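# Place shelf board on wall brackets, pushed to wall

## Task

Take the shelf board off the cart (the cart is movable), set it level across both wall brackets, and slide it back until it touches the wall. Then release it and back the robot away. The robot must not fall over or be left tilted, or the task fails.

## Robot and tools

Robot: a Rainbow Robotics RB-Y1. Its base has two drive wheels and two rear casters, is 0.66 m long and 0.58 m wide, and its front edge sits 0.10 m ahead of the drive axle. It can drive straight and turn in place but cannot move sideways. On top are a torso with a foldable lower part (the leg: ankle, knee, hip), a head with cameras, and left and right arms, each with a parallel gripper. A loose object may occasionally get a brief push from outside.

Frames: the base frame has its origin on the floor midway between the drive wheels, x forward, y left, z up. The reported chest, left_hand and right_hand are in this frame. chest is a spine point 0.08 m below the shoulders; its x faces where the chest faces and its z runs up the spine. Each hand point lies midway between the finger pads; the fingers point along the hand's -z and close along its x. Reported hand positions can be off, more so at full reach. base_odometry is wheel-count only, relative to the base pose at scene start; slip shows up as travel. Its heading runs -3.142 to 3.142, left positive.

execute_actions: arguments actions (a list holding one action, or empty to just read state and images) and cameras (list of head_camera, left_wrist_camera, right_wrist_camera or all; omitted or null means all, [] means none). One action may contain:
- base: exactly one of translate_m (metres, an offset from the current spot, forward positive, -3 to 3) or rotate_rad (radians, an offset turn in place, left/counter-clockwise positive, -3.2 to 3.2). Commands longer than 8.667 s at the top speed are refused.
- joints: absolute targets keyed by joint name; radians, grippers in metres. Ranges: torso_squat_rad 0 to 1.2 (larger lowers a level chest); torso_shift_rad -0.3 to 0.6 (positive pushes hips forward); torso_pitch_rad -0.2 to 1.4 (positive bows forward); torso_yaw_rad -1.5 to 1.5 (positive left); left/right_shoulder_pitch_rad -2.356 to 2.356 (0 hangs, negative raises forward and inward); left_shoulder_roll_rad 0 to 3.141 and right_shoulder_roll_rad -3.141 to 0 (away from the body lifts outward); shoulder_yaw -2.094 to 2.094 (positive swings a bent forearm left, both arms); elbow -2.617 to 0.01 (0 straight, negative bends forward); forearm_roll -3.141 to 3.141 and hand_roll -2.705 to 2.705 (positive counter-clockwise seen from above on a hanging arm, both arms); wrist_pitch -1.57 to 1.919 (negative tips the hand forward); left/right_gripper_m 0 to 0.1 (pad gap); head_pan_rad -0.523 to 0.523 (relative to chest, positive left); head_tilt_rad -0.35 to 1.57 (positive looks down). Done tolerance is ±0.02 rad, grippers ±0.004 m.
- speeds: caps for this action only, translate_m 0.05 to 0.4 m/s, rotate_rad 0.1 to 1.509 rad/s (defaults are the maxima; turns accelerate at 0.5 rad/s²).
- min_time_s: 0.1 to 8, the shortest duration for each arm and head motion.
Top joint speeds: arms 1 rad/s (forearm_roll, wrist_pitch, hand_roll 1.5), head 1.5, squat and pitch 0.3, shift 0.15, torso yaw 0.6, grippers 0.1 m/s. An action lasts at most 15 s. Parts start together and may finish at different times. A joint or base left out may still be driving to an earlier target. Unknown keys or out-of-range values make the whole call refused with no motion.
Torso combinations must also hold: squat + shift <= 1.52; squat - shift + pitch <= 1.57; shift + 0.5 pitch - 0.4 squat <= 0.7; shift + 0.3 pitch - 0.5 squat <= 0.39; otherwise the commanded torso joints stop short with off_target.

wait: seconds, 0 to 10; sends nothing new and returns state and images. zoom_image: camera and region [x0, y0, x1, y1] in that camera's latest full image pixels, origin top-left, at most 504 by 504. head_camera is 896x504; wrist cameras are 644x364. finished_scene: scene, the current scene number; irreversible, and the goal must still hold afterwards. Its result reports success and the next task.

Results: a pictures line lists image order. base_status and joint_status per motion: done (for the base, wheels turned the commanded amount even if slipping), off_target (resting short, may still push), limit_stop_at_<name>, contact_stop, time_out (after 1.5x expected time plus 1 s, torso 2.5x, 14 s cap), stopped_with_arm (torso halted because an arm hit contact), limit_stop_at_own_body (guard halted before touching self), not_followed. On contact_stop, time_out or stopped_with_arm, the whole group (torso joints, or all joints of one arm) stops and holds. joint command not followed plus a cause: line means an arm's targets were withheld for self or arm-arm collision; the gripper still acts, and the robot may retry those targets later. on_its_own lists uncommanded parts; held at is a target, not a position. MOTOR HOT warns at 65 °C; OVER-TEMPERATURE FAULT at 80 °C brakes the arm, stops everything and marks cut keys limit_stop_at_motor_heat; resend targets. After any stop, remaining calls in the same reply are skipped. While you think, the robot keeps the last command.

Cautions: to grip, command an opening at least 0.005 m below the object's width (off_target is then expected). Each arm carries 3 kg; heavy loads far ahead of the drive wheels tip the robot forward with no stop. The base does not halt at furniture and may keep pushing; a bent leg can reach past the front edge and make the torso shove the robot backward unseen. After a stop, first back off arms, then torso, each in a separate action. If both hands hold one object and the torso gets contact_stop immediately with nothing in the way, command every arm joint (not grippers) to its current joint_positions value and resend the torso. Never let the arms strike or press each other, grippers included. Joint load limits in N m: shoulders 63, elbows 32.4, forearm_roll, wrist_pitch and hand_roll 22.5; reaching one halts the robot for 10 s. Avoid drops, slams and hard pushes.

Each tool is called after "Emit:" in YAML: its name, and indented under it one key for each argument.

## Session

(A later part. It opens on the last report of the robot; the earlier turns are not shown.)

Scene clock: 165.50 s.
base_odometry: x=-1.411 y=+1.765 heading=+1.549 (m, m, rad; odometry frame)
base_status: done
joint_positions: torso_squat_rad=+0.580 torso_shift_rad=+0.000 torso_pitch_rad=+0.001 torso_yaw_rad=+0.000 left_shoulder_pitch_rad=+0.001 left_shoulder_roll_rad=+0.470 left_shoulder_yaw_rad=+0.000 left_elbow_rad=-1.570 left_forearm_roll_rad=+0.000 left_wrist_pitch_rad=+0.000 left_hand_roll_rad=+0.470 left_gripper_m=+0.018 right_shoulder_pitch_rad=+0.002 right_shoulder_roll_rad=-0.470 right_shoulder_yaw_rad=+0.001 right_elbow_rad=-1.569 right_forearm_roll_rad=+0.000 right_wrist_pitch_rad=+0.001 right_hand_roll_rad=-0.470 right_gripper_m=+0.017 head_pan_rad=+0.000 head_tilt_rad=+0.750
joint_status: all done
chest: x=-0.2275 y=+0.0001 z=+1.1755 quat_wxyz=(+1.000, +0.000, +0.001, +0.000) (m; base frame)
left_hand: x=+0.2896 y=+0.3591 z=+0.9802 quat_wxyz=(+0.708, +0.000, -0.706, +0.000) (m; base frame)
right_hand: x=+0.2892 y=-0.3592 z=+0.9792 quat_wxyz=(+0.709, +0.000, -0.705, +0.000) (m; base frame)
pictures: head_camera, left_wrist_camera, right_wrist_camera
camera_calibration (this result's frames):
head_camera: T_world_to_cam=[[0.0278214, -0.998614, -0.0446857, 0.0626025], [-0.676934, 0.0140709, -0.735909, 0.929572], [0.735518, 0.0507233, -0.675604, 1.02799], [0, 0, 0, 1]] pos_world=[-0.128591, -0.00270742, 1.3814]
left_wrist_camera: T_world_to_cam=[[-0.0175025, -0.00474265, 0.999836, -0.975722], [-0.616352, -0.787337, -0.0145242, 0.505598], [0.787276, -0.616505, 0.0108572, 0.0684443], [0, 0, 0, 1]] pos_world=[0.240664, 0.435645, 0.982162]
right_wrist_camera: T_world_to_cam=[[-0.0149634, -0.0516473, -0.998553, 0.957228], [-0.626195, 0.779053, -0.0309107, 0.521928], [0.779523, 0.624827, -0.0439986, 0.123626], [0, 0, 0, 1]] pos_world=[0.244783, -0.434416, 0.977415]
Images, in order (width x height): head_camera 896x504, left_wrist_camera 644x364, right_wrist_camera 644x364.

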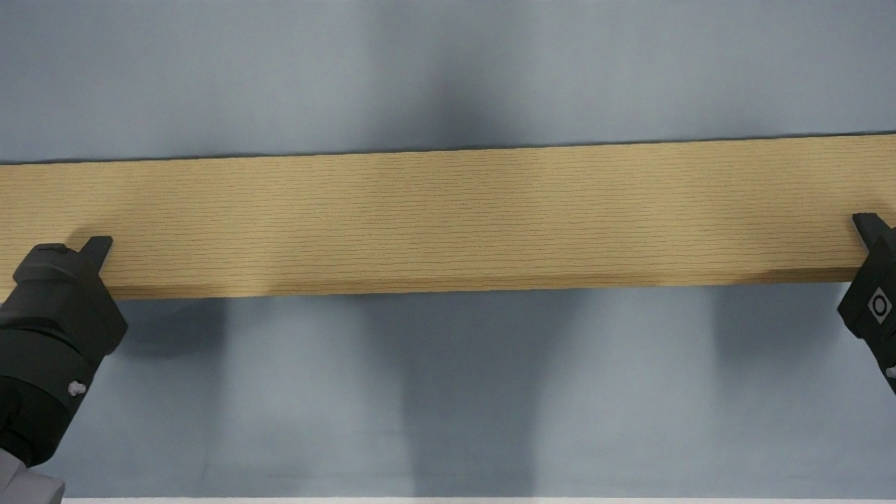

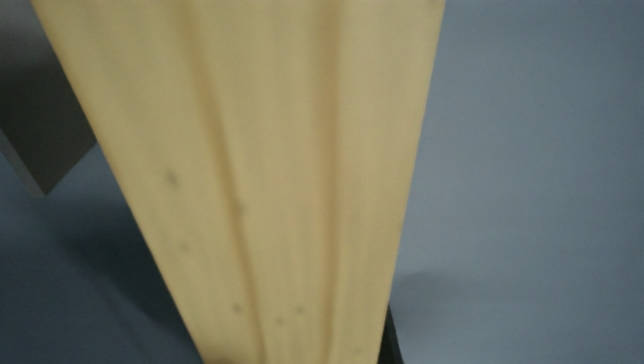

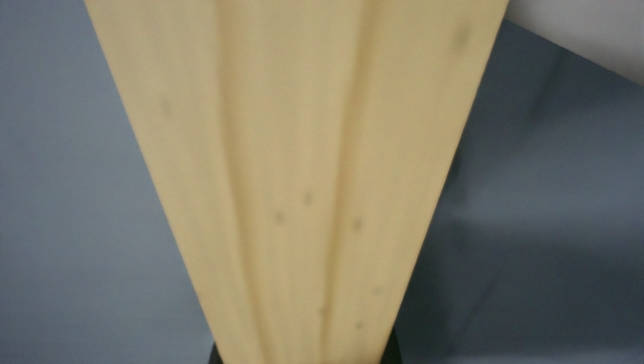

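Forward 0.02 and lower to ~0.962.

Emit:
execute_actions:
  actions:
    - {"base":{"translate_m":0.02},"joints":{"torso_squat_rad":0.625},"speeds":{"translate_m":0.05}}

Scene clock: 168.97 s.
base_odometry: x=-1.411 y=+1.785 heading=+1.549 (m, m, rad; odometry frame)
base_status: done
joint_positions: torso_squat_rad=+0.625 torso_shift_rad=+0.000 torso_pitch_rad=+0.001 torso_yaw_rad=+0.000 left_shoulder_pitch_rad=+0.001 left_shoulder_roll_rad=+0.470 left_shoulder_yaw_rad=+0.000 left_elbow_rad=-1.570 left_forearm_roll_rad=+0.000 left_wrist_pitch_rad=+0.000 left_hand_roll_rad=+0.470 left_gripper_m=+0.018 right_shoulder_pitch_rad=+0.002 right_shoulder_roll_rad=-0.470 right_shoulder_yaw_rad=+0.001 right_elbow_rad=-1.569 right_forearm_roll_rad=+0.000 right_wrist_pitch_rad=+0.001 right_hand_roll_rad=-0.470 right_gripper_m=+0.017 head_pan_rad=+0.000 head_tilt_rad=+0.750
joint_status: all done
chest: x=-0.2276 y=+0.0001 z=+1.1576 quat_wxyz=(+1.000, +0.000, +0.001, +0.000) (m; base frame)
left_hand: x=+0.2895 y=+0.3591 z=+0.9624 quat_wxyz=(+0.708, +0.000, -0.706, +0.000) (m; base frame)
right_hand: x=+0.2892 y=-0.3592 z=+0.9614 quat_wxyz=(+0.709, +0.000, -0.705, +0.000) (m; base frame)
pictures: head_camera, left_wrist_camera, right_wrist_camera
camera_calibration (this result's frames):
head_camera: T_world_to_cam=[[0.0278257, -0.998614, -0.044683, 0.0618053], [-0.676862, 0.014071, -0.735975, 0.916471], [0.735584, 0.0507233, -0.675532, 1.01592], [0, 0, 0, 1]] pos_world=[-0.12869, -0.00270685, 1.36355]
left_wrist_camera: T_world_to_cam=[[-0.0176109, -0.00474096, 0.999834, -0.957894], [-0.616352, -0.787336, -0.0145896, 0.505368], [0.787274, -0.616506, 0.0109436, 0.0685976], [0, 0, 0, 1]] pos_world=[0.24061, 0.435644, 0.964357]
right_wrist_camera: T_world_to_cam=[[-0.0148643, -0.0516462, -0.998555, 0.939422], [-0.626191, 0.779054, -0.0309721, 0.5214], [0.779528, 0.624826, -0.0439204, 0.12281], [0, 0, 0, 1]] pos_world=[0.244726, -0.434416, 0.959607]
Images, in order (width x height): head_camera 896x504, left_wrist_camera 644x364, right_wrist_camera 644x364.

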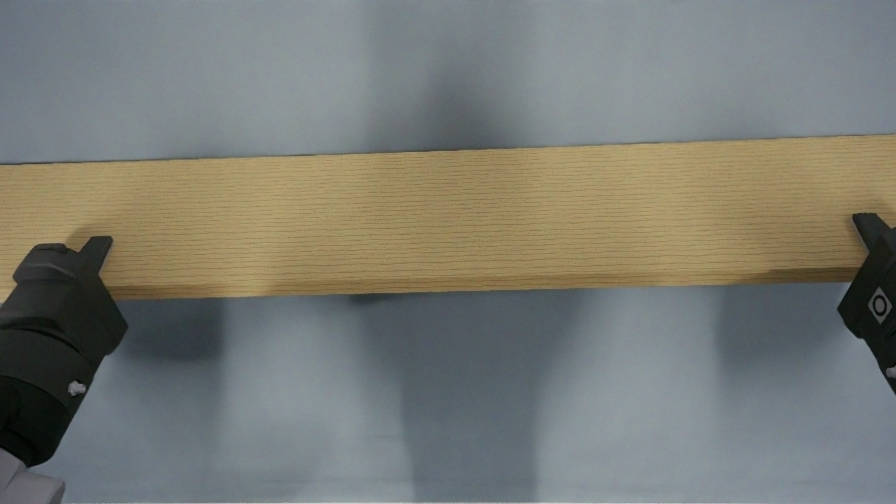

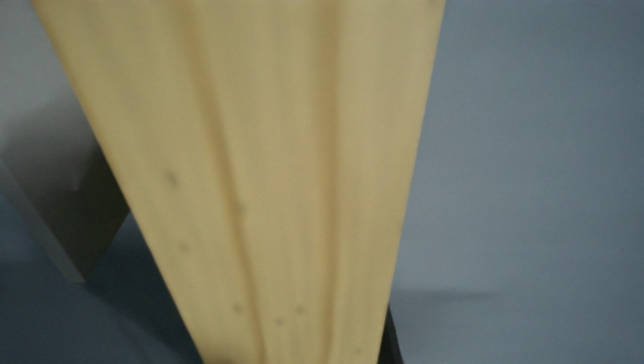

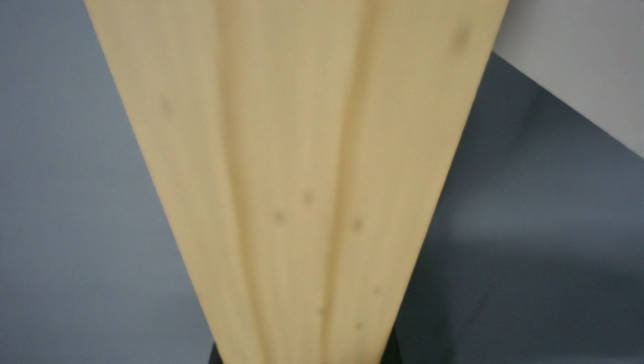

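Emit:
execute_actions:
  actions:
    - {"base":{"translate_m":0.01},"joints":{"torso_squat_rad":0.647},"speeds":{"translate_m":0.05}}

Scene clock: 172.87 s.
base_odometry: x=-1.411 y=+1.795 heading=+1.548 (m, m, rad; odometry frame)
base_status: done
joint_positions: torso_squat_rad=+0.647 torso_shift_rad=-0.001 torso_pitch_rad=-0.001 torso_yaw_rad=-0.001 left_shoulder_pitch_rad=+0.001 left_shoulder_roll_rad=+0.470 left_shoulder_yaw_rad=+0.000 left_elbow_rad=-1.570 left_forearm_roll_rad=+0.000 left_wrist_pitch_rad=+0.000 left_hand_roll_rad=+0.470 left_gripper_m=+0.018 right_shoulder_pitch_rad=+0.003 right_shoulder_roll_rad=-0.470 right_shoulder_yaw_rad=+0.001 right_elbow_rad=-1.572 right_forearm_roll_rad=+0.000 right_wrist_pitch_rad=+0.000 right_hand_roll_rad=-0.470 right_gripper_m=+0.017 head_pan_rad=+0.000 head_tilt_rad=+0.750
joint_status: all done
chest: x=-0.2287 y=+0.0004 z=+1.1484 quat_wxyz=(+1.000, +0.000, +0.000, +0.000) (m; base frame)
left_hand: x=+0.2891 y=+0.3594 z=+0.9539 quat_wxyz=(+0.708, +0.000, -0.707, +0.001) (m; base frame)
right_hand: x=+0.2878 y=-0.3588 z=+0.9537 quat_wxyz=(+0.708, +0.000, -0.706, +0.000) (m; base frame)
pictures: head_camera, left_wrist_camera, right_wrist_camera
camera_calibration (this result's frames):
head_camera: T_world_to_cam=[[0.0273627, -0.998655, -0.0440402, 0.0609296], [-0.675543, 0.0140001, -0.737188, 0.91063], [0.736813, 0.0499225, -0.674251, 1.00926], [0, 0, 0, 1]] pos_world=[-0.130132, -0.00228596, 1.35448]
left_wrist_camera: T_world_to_cam=[[-0.0195293, -0.00440069, 0.9998, -0.949012], [-0.616331, -0.787335, -0.0155045, 0.506054], [0.787245, -0.61651, 0.0126638, 0.0676085], [0, 0, 0, 1]] pos_world=[0.240139, 0.435939, 0.955812]
right_wrist_camera: T_world_to_cam=[[-0.0112591, -0.0521666, -0.998575, 0.930606], [-0.626623, 0.778598, -0.0336095, 0.522462], [0.779241, 0.625351, -0.0414551, 0.121155], [0, 0, 0, 1]] pos_world=[0.243456, -0.434006, 0.951862]
Images, in order (width x height): head_camera 896x504, left_wrist_camera 644x364, right_wrist_camera 644x364.

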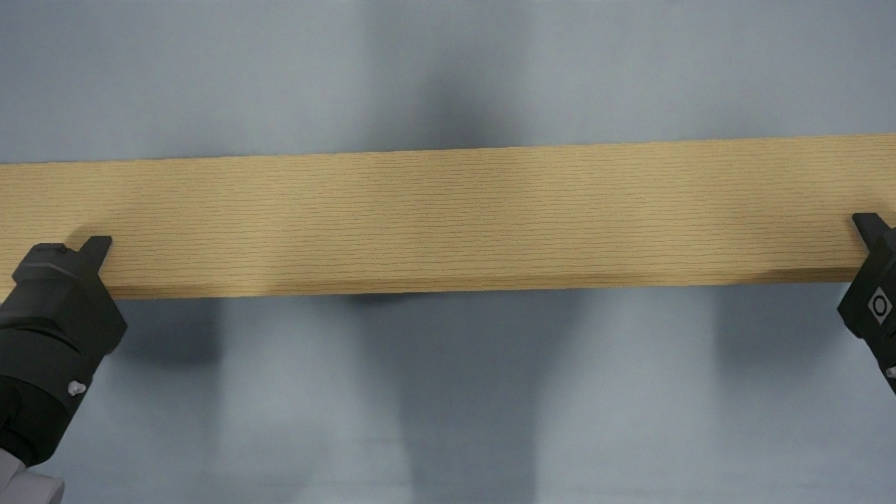

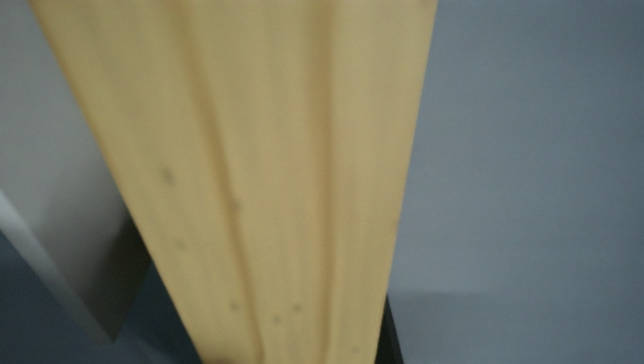

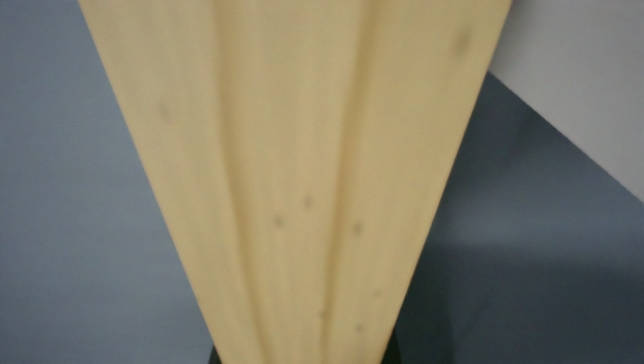

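Emit:
execute_actions:
  actions:
    - {"base":{"rotate_rad":-0.007}}
  cameras: []

Emit:
execute_actions:
  actions:
    - {"joints":{"torso_squat_rad":0.662}}

Scene clock: 179.20 s.
base_odometry: x=-1.411 y=+1.795 heading=+1.542 (m, m, rad; odometry frame)
base_status: done
joint_positions: torso_squat_rad=+0.647 torso_shift_rad=+0.000 torso_pitch_rad=+0.001 torso_yaw_rad=+0.000 left_shoulder_pitch_rad=+0.001 left_shoulder_roll_rad=+0.470 left_shoulder_yaw_rad=+0.000 left_elbow_rad=-1.570 left_forearm_roll_rad=+0.000 left_wrist_pitch_rad=+0.000 left_hand_roll_rad=+0.470 left_gripper_m=+0.018 right_shoulder_pitch_rad=+0.002 right_shoulder_roll_rad=-0.470 right_shoulder_yaw_rad=+0.001 right_elbow_rad=-1.569 right_forearm_roll_rad=+0.000 right_wrist_pitch_rad=+0.001 right_hand_roll_rad=-0.470 right_gripper_m=+0.017 head_pan_rad=+0.000 head_tilt_rad=+0.750
joint_status: not commanded
chest: x=-0.2277 y=+0.0001 z=+1.1485 quat_wxyz=(+1.000, +0.000, +0.001, +0.000) (m; base frame)
left_hand: x=+0.2896 y=+0.3591 z=+0.9534 quat_wxyz=(+0.708, +0.000, -0.706, +0.000) (m; base frame)
right_hand: x=+0.2889 y=-0.3592 z=+0.9521 quat_wxyz=(+0.709, +0.000, -0.705, +0.000) (m; base frame)
pictures: none
No camera images: the call's "cameras" was empty. Leave "cameras" out to get every camera's image.

Scene clock: 179.80 s.
base_odometry: x=-1.411 y=+1.795 heading=+1.542 (m, m, rad; odometry frame)
base_status: not commanded
joint_positions: torso_squat_rad=+0.662 torso_shift_rad=+0.000 torso_pitch_rad=+0.001 torso_yaw_rad=+0.000 left_shoulder_pitch_rad=+0.001 left_shoulder_roll_rad=+0.470 left_shoulder_yaw_rad=+0.000 left_elbow_rad=-1.570 left_forearm_roll_rad=+0.000 left_wrist_pitch_rad=+0.000 left_hand_roll_rad=+0.470 left_gripper_m=+0.018 right_shoulder_pitch_rad=+0.002 right_shoulder_roll_rad=-0.470 right_shoulder_yaw_rad=+0.001 right_elbow_rad=-1.569 right_forearm_roll_rad=+0.000 right_wrist_pitch_rad=+0.001 right_hand_roll_rad=-0.470 right_gripper_m=+0.017 head_pan_rad=+0.000 head_tilt_rad=+0.750
joint_status: all done
chest: x=-0.2277 y=+0.0001 z=+1.1421 quat_wxyz=(+1.000, +0.000, +0.001, +0.000) (m; base frame)
left_hand: x=+0.2895 y=+0.3591 z=+0.9470 quat_wxyz=(+0.708, +0.000, -0.706, +0.000) (m; base frame)
right_hand: x=+0.2890 y=-0.3592 z=+0.9457 quat_wxyz=(+0.709, +0.000, -0.705, +0.000) (m; base frame)
pictures: head_camera, left_wrist_camera, right_wrist_camera
camera_calibration (this result's frames):
head_camera: T_world_to_cam=[[0.0277436, -0.998619, -0.0446232, 0.0610551], [-0.676724, 0.014092, -0.736102, 0.90515], [0.735714, 0.0506197, -0.675398, 1.00536], [0, 0, 0, 1]] pos_world=[-0.128813, -0.00267548, 1.34802]
left_wrist_camera: T_world_to_cam=[[-0.0179369, -0.00478081, 0.999828, -0.942397], [-0.616373, -0.787315, -0.0148224, 0.505395], [0.78725, -0.616533, 0.0111752, 0.0685636], [0, 0, 0, 1]] pos_world=[0.240632, 0.435672, 0.948959]
right_wrist_camera: T_world_to_cam=[[-0.0149782, -0.0516559, -0.998553, 0.923849], [-0.626099, 0.77913, -0.0309136, 0.520736], [0.7796, 0.62473, -0.0440117, 0.122327], [0, 0, 0, 1]] pos_world=[0.244504, -0.43442, 0.943994]
Images, in order (width x height): head_camera 896x504, left_wrist_camera 644x364, right_wrist_camera 644x364.

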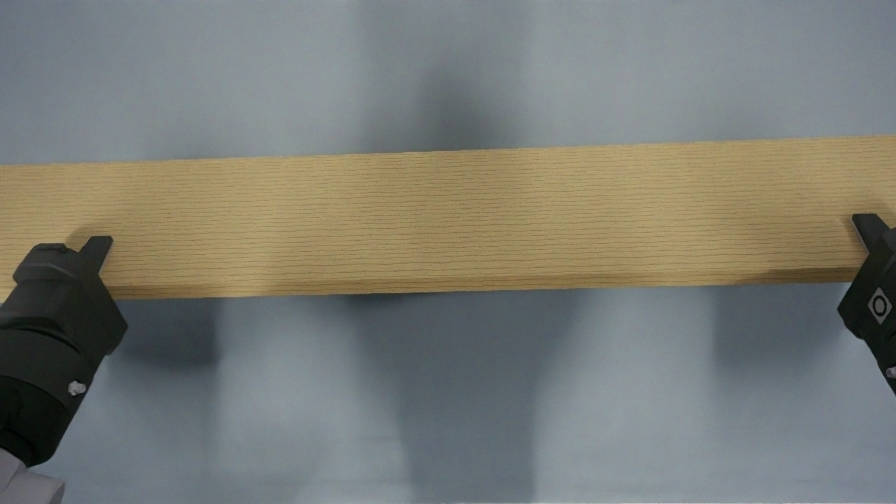

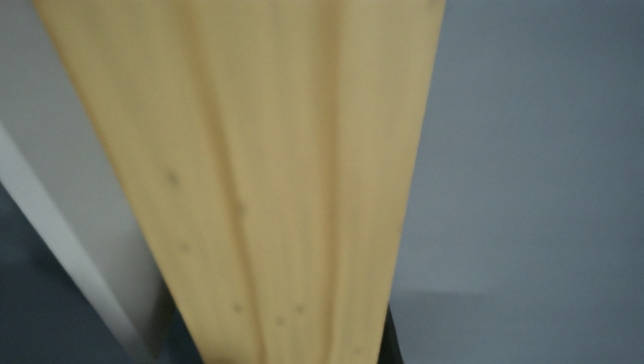

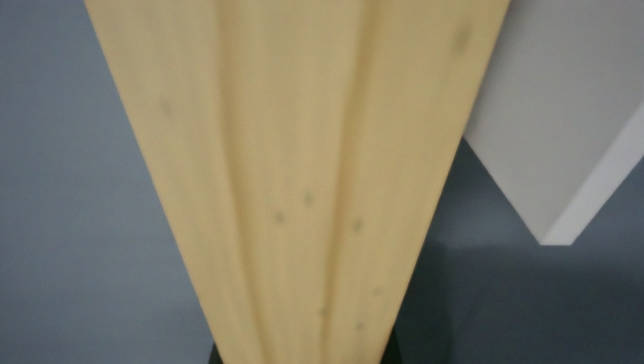

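Emit:
execute_actions:
  actions:
    - {"joints":{"torso_squat_rad":0.678}}

Scene clock: 187.87 s.
base_odometry: x=-1.411 y=+1.795 heading=+1.542 (m, m, rad; odometry frame)
base_status: not commanded
joint_positions: torso_squat_rad=+0.678 torso_shift_rad=+0.000 torso_pitch_rad=+0.001 torso_yaw_rad=+0.000 left_shoulder_pitch_rad=+0.000 left_shoulder_roll_rad=+0.470 left_shoulder_yaw_rad=+0.000 left_elbow_rad=-1.571 left_forearm_roll_rad=+0.000 left_wrist_pitch_rad=+0.000 left_hand_roll_rad=+0.470 left_gripper_m=+0.018 right_shoulder_pitch_rad=+0.002 right_shoulder_roll_rad=-0.470 right_shoulder_yaw_rad=+0.001 right_elbow_rad=-1.569 right_forearm_roll_rad=+0.000 right_wrist_pitch_rad=+0.001 right_hand_roll_rad=-0.470 right_gripper_m=+0.017 head_pan_rad=+0.000 head_tilt_rad=+0.750
joint_status: all done
chest: x=-0.2278 y=+0.0001 z=+1.1351 quat_wxyz=(+1.000, +0.000, +0.000, +0.000) (m; base frame)
left_hand: x=+0.2896 y=+0.3589 z=+0.9411 quat_wxyz=(+0.707, +0.000, -0.707, +0.000) (m; base frame)
right_hand: x=+0.2889 y=-0.3592 z=+0.9390 quat_wxyz=(+0.709, +0.000, -0.705, +0.000) (m; base frame)
pictures: head_camera, left_wrist_camera, right_wrist_camera
camera_calibration (this result's frames):
head_camera: T_world_to_cam=[[0.0278151, -0.998614, -0.0446719, 0.0608026], [-0.676476, 0.0140966, -0.73633, 0.900218], [0.735939, 0.0507006, -0.675147, 1.00054], [0, 0, 0, 1]] pos_world=[-0.129055, -0.00269979, 1.34109]
left_wrist_camera: T_world_to_cam=[[-0.0202777, -0.00491489, 0.999782, -0.93575], [-0.616736, -0.787, -0.0163776, 0.506676], [0.786909, -0.616934, 0.0129274, 0.0670608], [0, 0, 0, 1]] pos_world=[0.24074, 0.435527, 0.942978]
right_wrist_camera: T_world_to_cam=[[-0.0145144, -0.0515962, -0.998563, 0.916988], [-0.626168, 0.779066, -0.0311531, 0.520685], [0.779553, 0.624815, -0.0436156, 0.121713], [0, 0, 0, 1]] pos_world=[0.244464, -0.434383, 0.937199]
Images, in order (width x height): head_camera 896x504, left_wrist_camera 644x364, right_wrist_camera 644x364.

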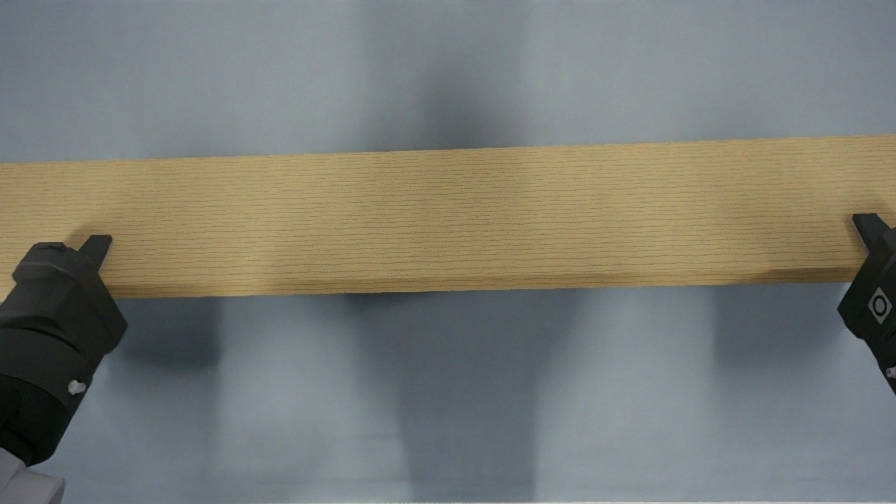

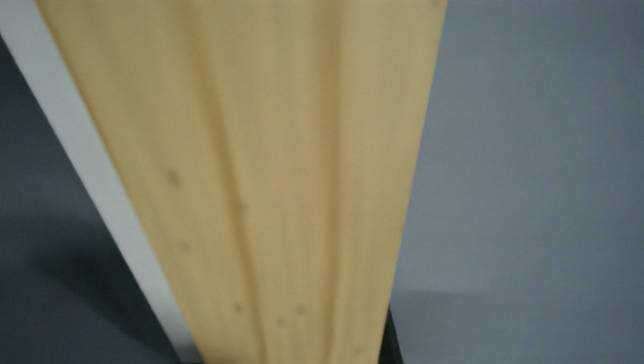

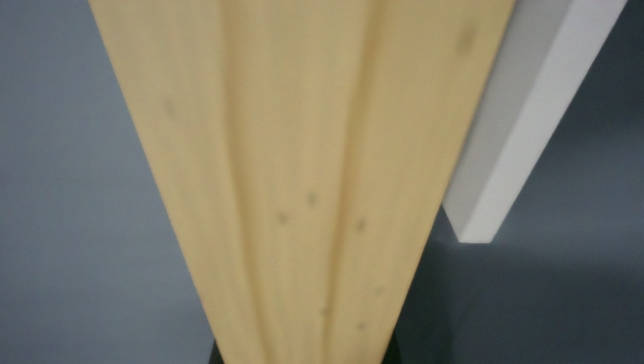

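Left seated, right ~2 mm. Small push to the wall.

Emit:
execute_actions:
  actions:
    - {"base":{"translate_m":0.005},"speeds":{"translate_m":0.05}}
  cameras: []

Scene clock: 191.70 s.
base_odometry: x=-1.411 y=+1.799 heading=+1.541 (m, m, rad; odometry frame)
base_status: done
joint_positions: torso_squat_rad=+0.678 torso_shift_rad=-0.001 torso_pitch_rad=-0.001 torso_yaw_rad=+0.000 left_shoulder_pitch_rad=+0.002 left_shoulder_roll_rad=+0.470 left_shoulder_yaw_rad=+0.000 left_elbow_rad=-1.571 left_forearm_roll_rad=+0.000 left_wrist_pitch_rad=+0.000 left_hand_roll_rad=+0.470 left_gripper_m=+0.018 right_shoulder_pitch_rad=+0.005 right_shoulder_roll_rad=-0.469 right_shoulder_yaw_rad=+0.002 right_elbow_rad=-1.570 right_forearm_roll_rad=+0.000 right_wrist_pitch_rad=+0.000 right_hand_roll_rad=-0.470 right_gripper_m=+0.017 head_pan_rad=+0.000 head_tilt_rad=+0.750
joint_status: not commanded
chest: x=-0.2289 y=+0.0001 z=+1.1350 quat_wxyz=(+1.000, +0.000, +0.000, +0.000) (m; base frame)
left_hand: x=+0.2882 y=+0.3592 z=+0.9405 quat_wxyz=(+0.708, +0.000, -0.707, +0.000) (m; base frame)
right_hand: x=+0.2873 y=-0.3591 z=+0.9385 quat_wxyz=(+0.709, +0.000, -0.705, +0.000) (m; base frame)
pictures: none
No camera images: the call's "cameras" was empty. Leave "cameras" out to get every camera's image.

Emit:
execute_actions:
  actions:
    - {"joints":{"left_gripper_m":0.06,"right_gripper_m":0.06}}
  cameras: []

Emit:
execute_actions:
  actions:
    - {"base":{"translate_m":-0.5},"joints":{"head_tilt_rad":0.5}}

Scene clock: 196.57 s.
base_odometry: x=-1.411 y=+1.799 heading=+1.541 (m, m, rad; odometry frame)
base_status: not commanded
joint_positions: torso_squat_rad=+0.678 torso_shift_rad=-0.001 torso_pitch_rad=-0.001 torso_yaw_rad=+0.000 left_shoulder_pitch_rad=+0.002 left_shoulder_roll_rad=+0.470 left_shoulder_yaw_rad=+0.000 left_elbow_rad=-1.571 left_forearm_roll_rad=+0.000 left_wrist_pitch_rad=+0.000 left_hand_roll_rad=+0.470 left_gripper_m=+0.060 right_shoulder_pitch_rad=+0.005 right_shoulder_roll_rad=-0.469 right_shoulder_yaw_rad=+0.002 right_elbow_rad=-1.570 right_forearm_roll_rad=+0.000 right_wrist_pitch_rad=+0.000 right_hand_roll_rad=-0.470 right_gripper_m=+0.060 head_pan_rad=+0.000 head_tilt_rad=+0.750
joint_status: all done
chest: x=-0.2289 y=+0.0001 z=+1.1350 quat_wxyz=(+1.000, +0.000, +0.000, +0.000) (m; base frame)
left_hand: x=+0.2883 y=+0.3592 z=+0.9406 quat_wxyz=(+0.708, +0.000, -0.707, +0.000) (m; base frame)
right_hand: x=+0.2873 y=-0.3591 z=+0.9385 quat_wxyz=(+0.709, +0.000, -0.705, +0.000) (m; base frame)
pictures: none
No camera images: the call's "cameras" was empty. Leave "cameras" out to get every camera's image.

Scene clock: 199.33 s.
base_odometry: x=-1.426 y=+1.299 heading=+1.540 (m, m, rad; odometry frame)
base_status: done
joint_positions: torso_squat_rad=+0.678 torso_shift_rad=+0.000 torso_pitch_rad=+0.000 torso_yaw_rad=+0.000 left_shoulder_pitch_rad=+0.000 left_shoulder_roll_rad=+0.470 left_shoulder_yaw_rad=+0.000 left_elbow_rad=-1.571 left_forearm_roll_rad=+0.000 left_wrist_pitch_rad=+0.000 left_hand_roll_rad=+0.470 left_gripper_m=+0.060 right_shoulder_pitch_rad=+0.000 right_shoulder_roll_rad=-0.470 right_shoulder_yaw_rad=+0.000 right_elbow_rad=-1.571 right_forearm_roll_rad=+0.000 right_wrist_pitch_rad=+0.000 right_hand_roll_rad=-0.470 right_gripper_m=+0.060 head_pan_rad=+0.000 head_tilt_rad=+0.500
joint_status: all done
chest: x=-0.2281 y=+0.0001 z=+1.1351 quat_wxyz=(+1.000, +0.000, +0.000, +0.000) (m; base frame)
left_hand: x=+0.2895 y=+0.3589 z=+0.9413 quat_wxyz=(+0.707, +0.000, -0.707, +0.000) (m; base frame)
right_hand: x=+0.2894 y=-0.3589 z=+0.9414 quat_wxyz=(+0.707, +0.000, -0.707, +0.000) (m; base frame)
pictures: head_camera, left_wrist_camera, right_wrist_camera
camera_calibration (this result's frames):
head_camera: T_world_to_cam=[[0.038046, -0.998615, -0.0363329, 0.0518181], [-0.472881, 0.0140381, -0.881014, 1.13511], [0.880304, 0.0507002, -0.471692, 0.758882], [0, 0, 0, 1]] pos_world=[-0.133249, -0.00266382, 1.35989]
left_wrist_camera: T_world_to_cam=[[-0.0207139, -0.00508981, 0.999772, -0.935784], [-0.616831, -0.786917, -0.016786, 0.506968], [0.786823, -0.617038, 0.0131605, 0.0669474], [0, 0, 0, 1]] pos_world=[0.240654, 0.435488, 0.9432]
right_wrist_camera: T_world_to_cam=[[-0.00932843, -0.0515877, -0.998625, 0.917974], [-0.626667, 0.778529, -0.034364, 0.523835], [0.779232, 0.625484, -0.0395907, 0.117787], [0, 0, 0, 1]] pos_world=[0.24505, -0.434139, 0.939376]
Images, in order (width x height): head_camera 896x504, left_wrist_camera 644x364, right_wrist_camera 644x364.

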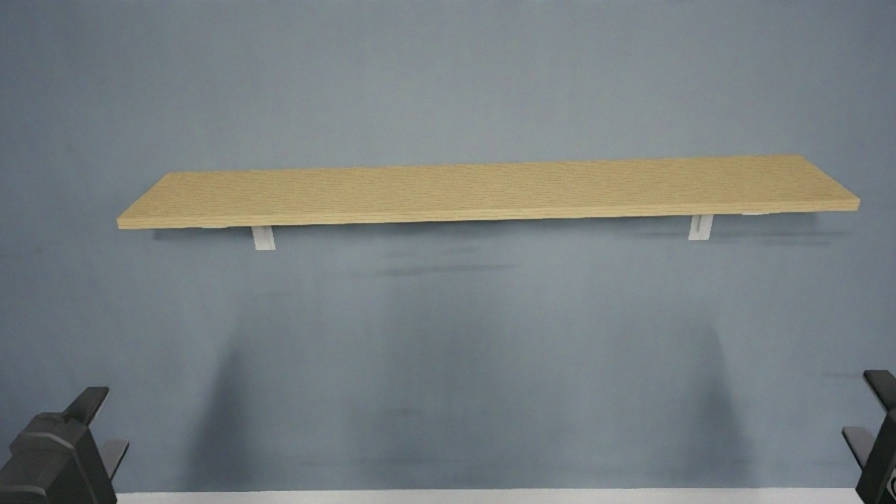

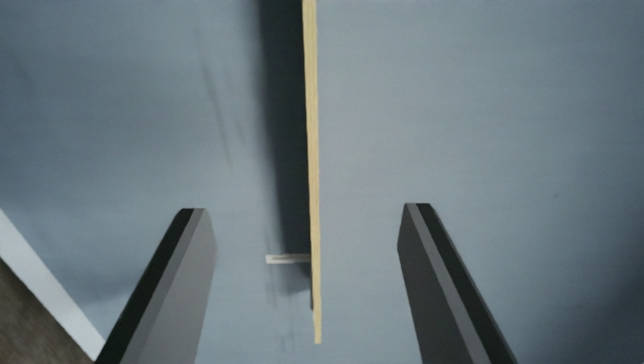

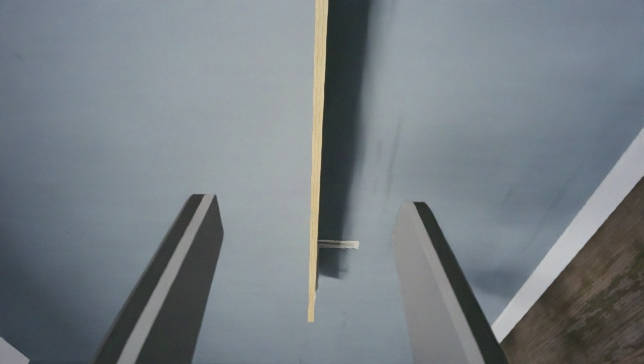

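Emit:
finished_scene:
  scene: 2

The scene is finished: the task was done.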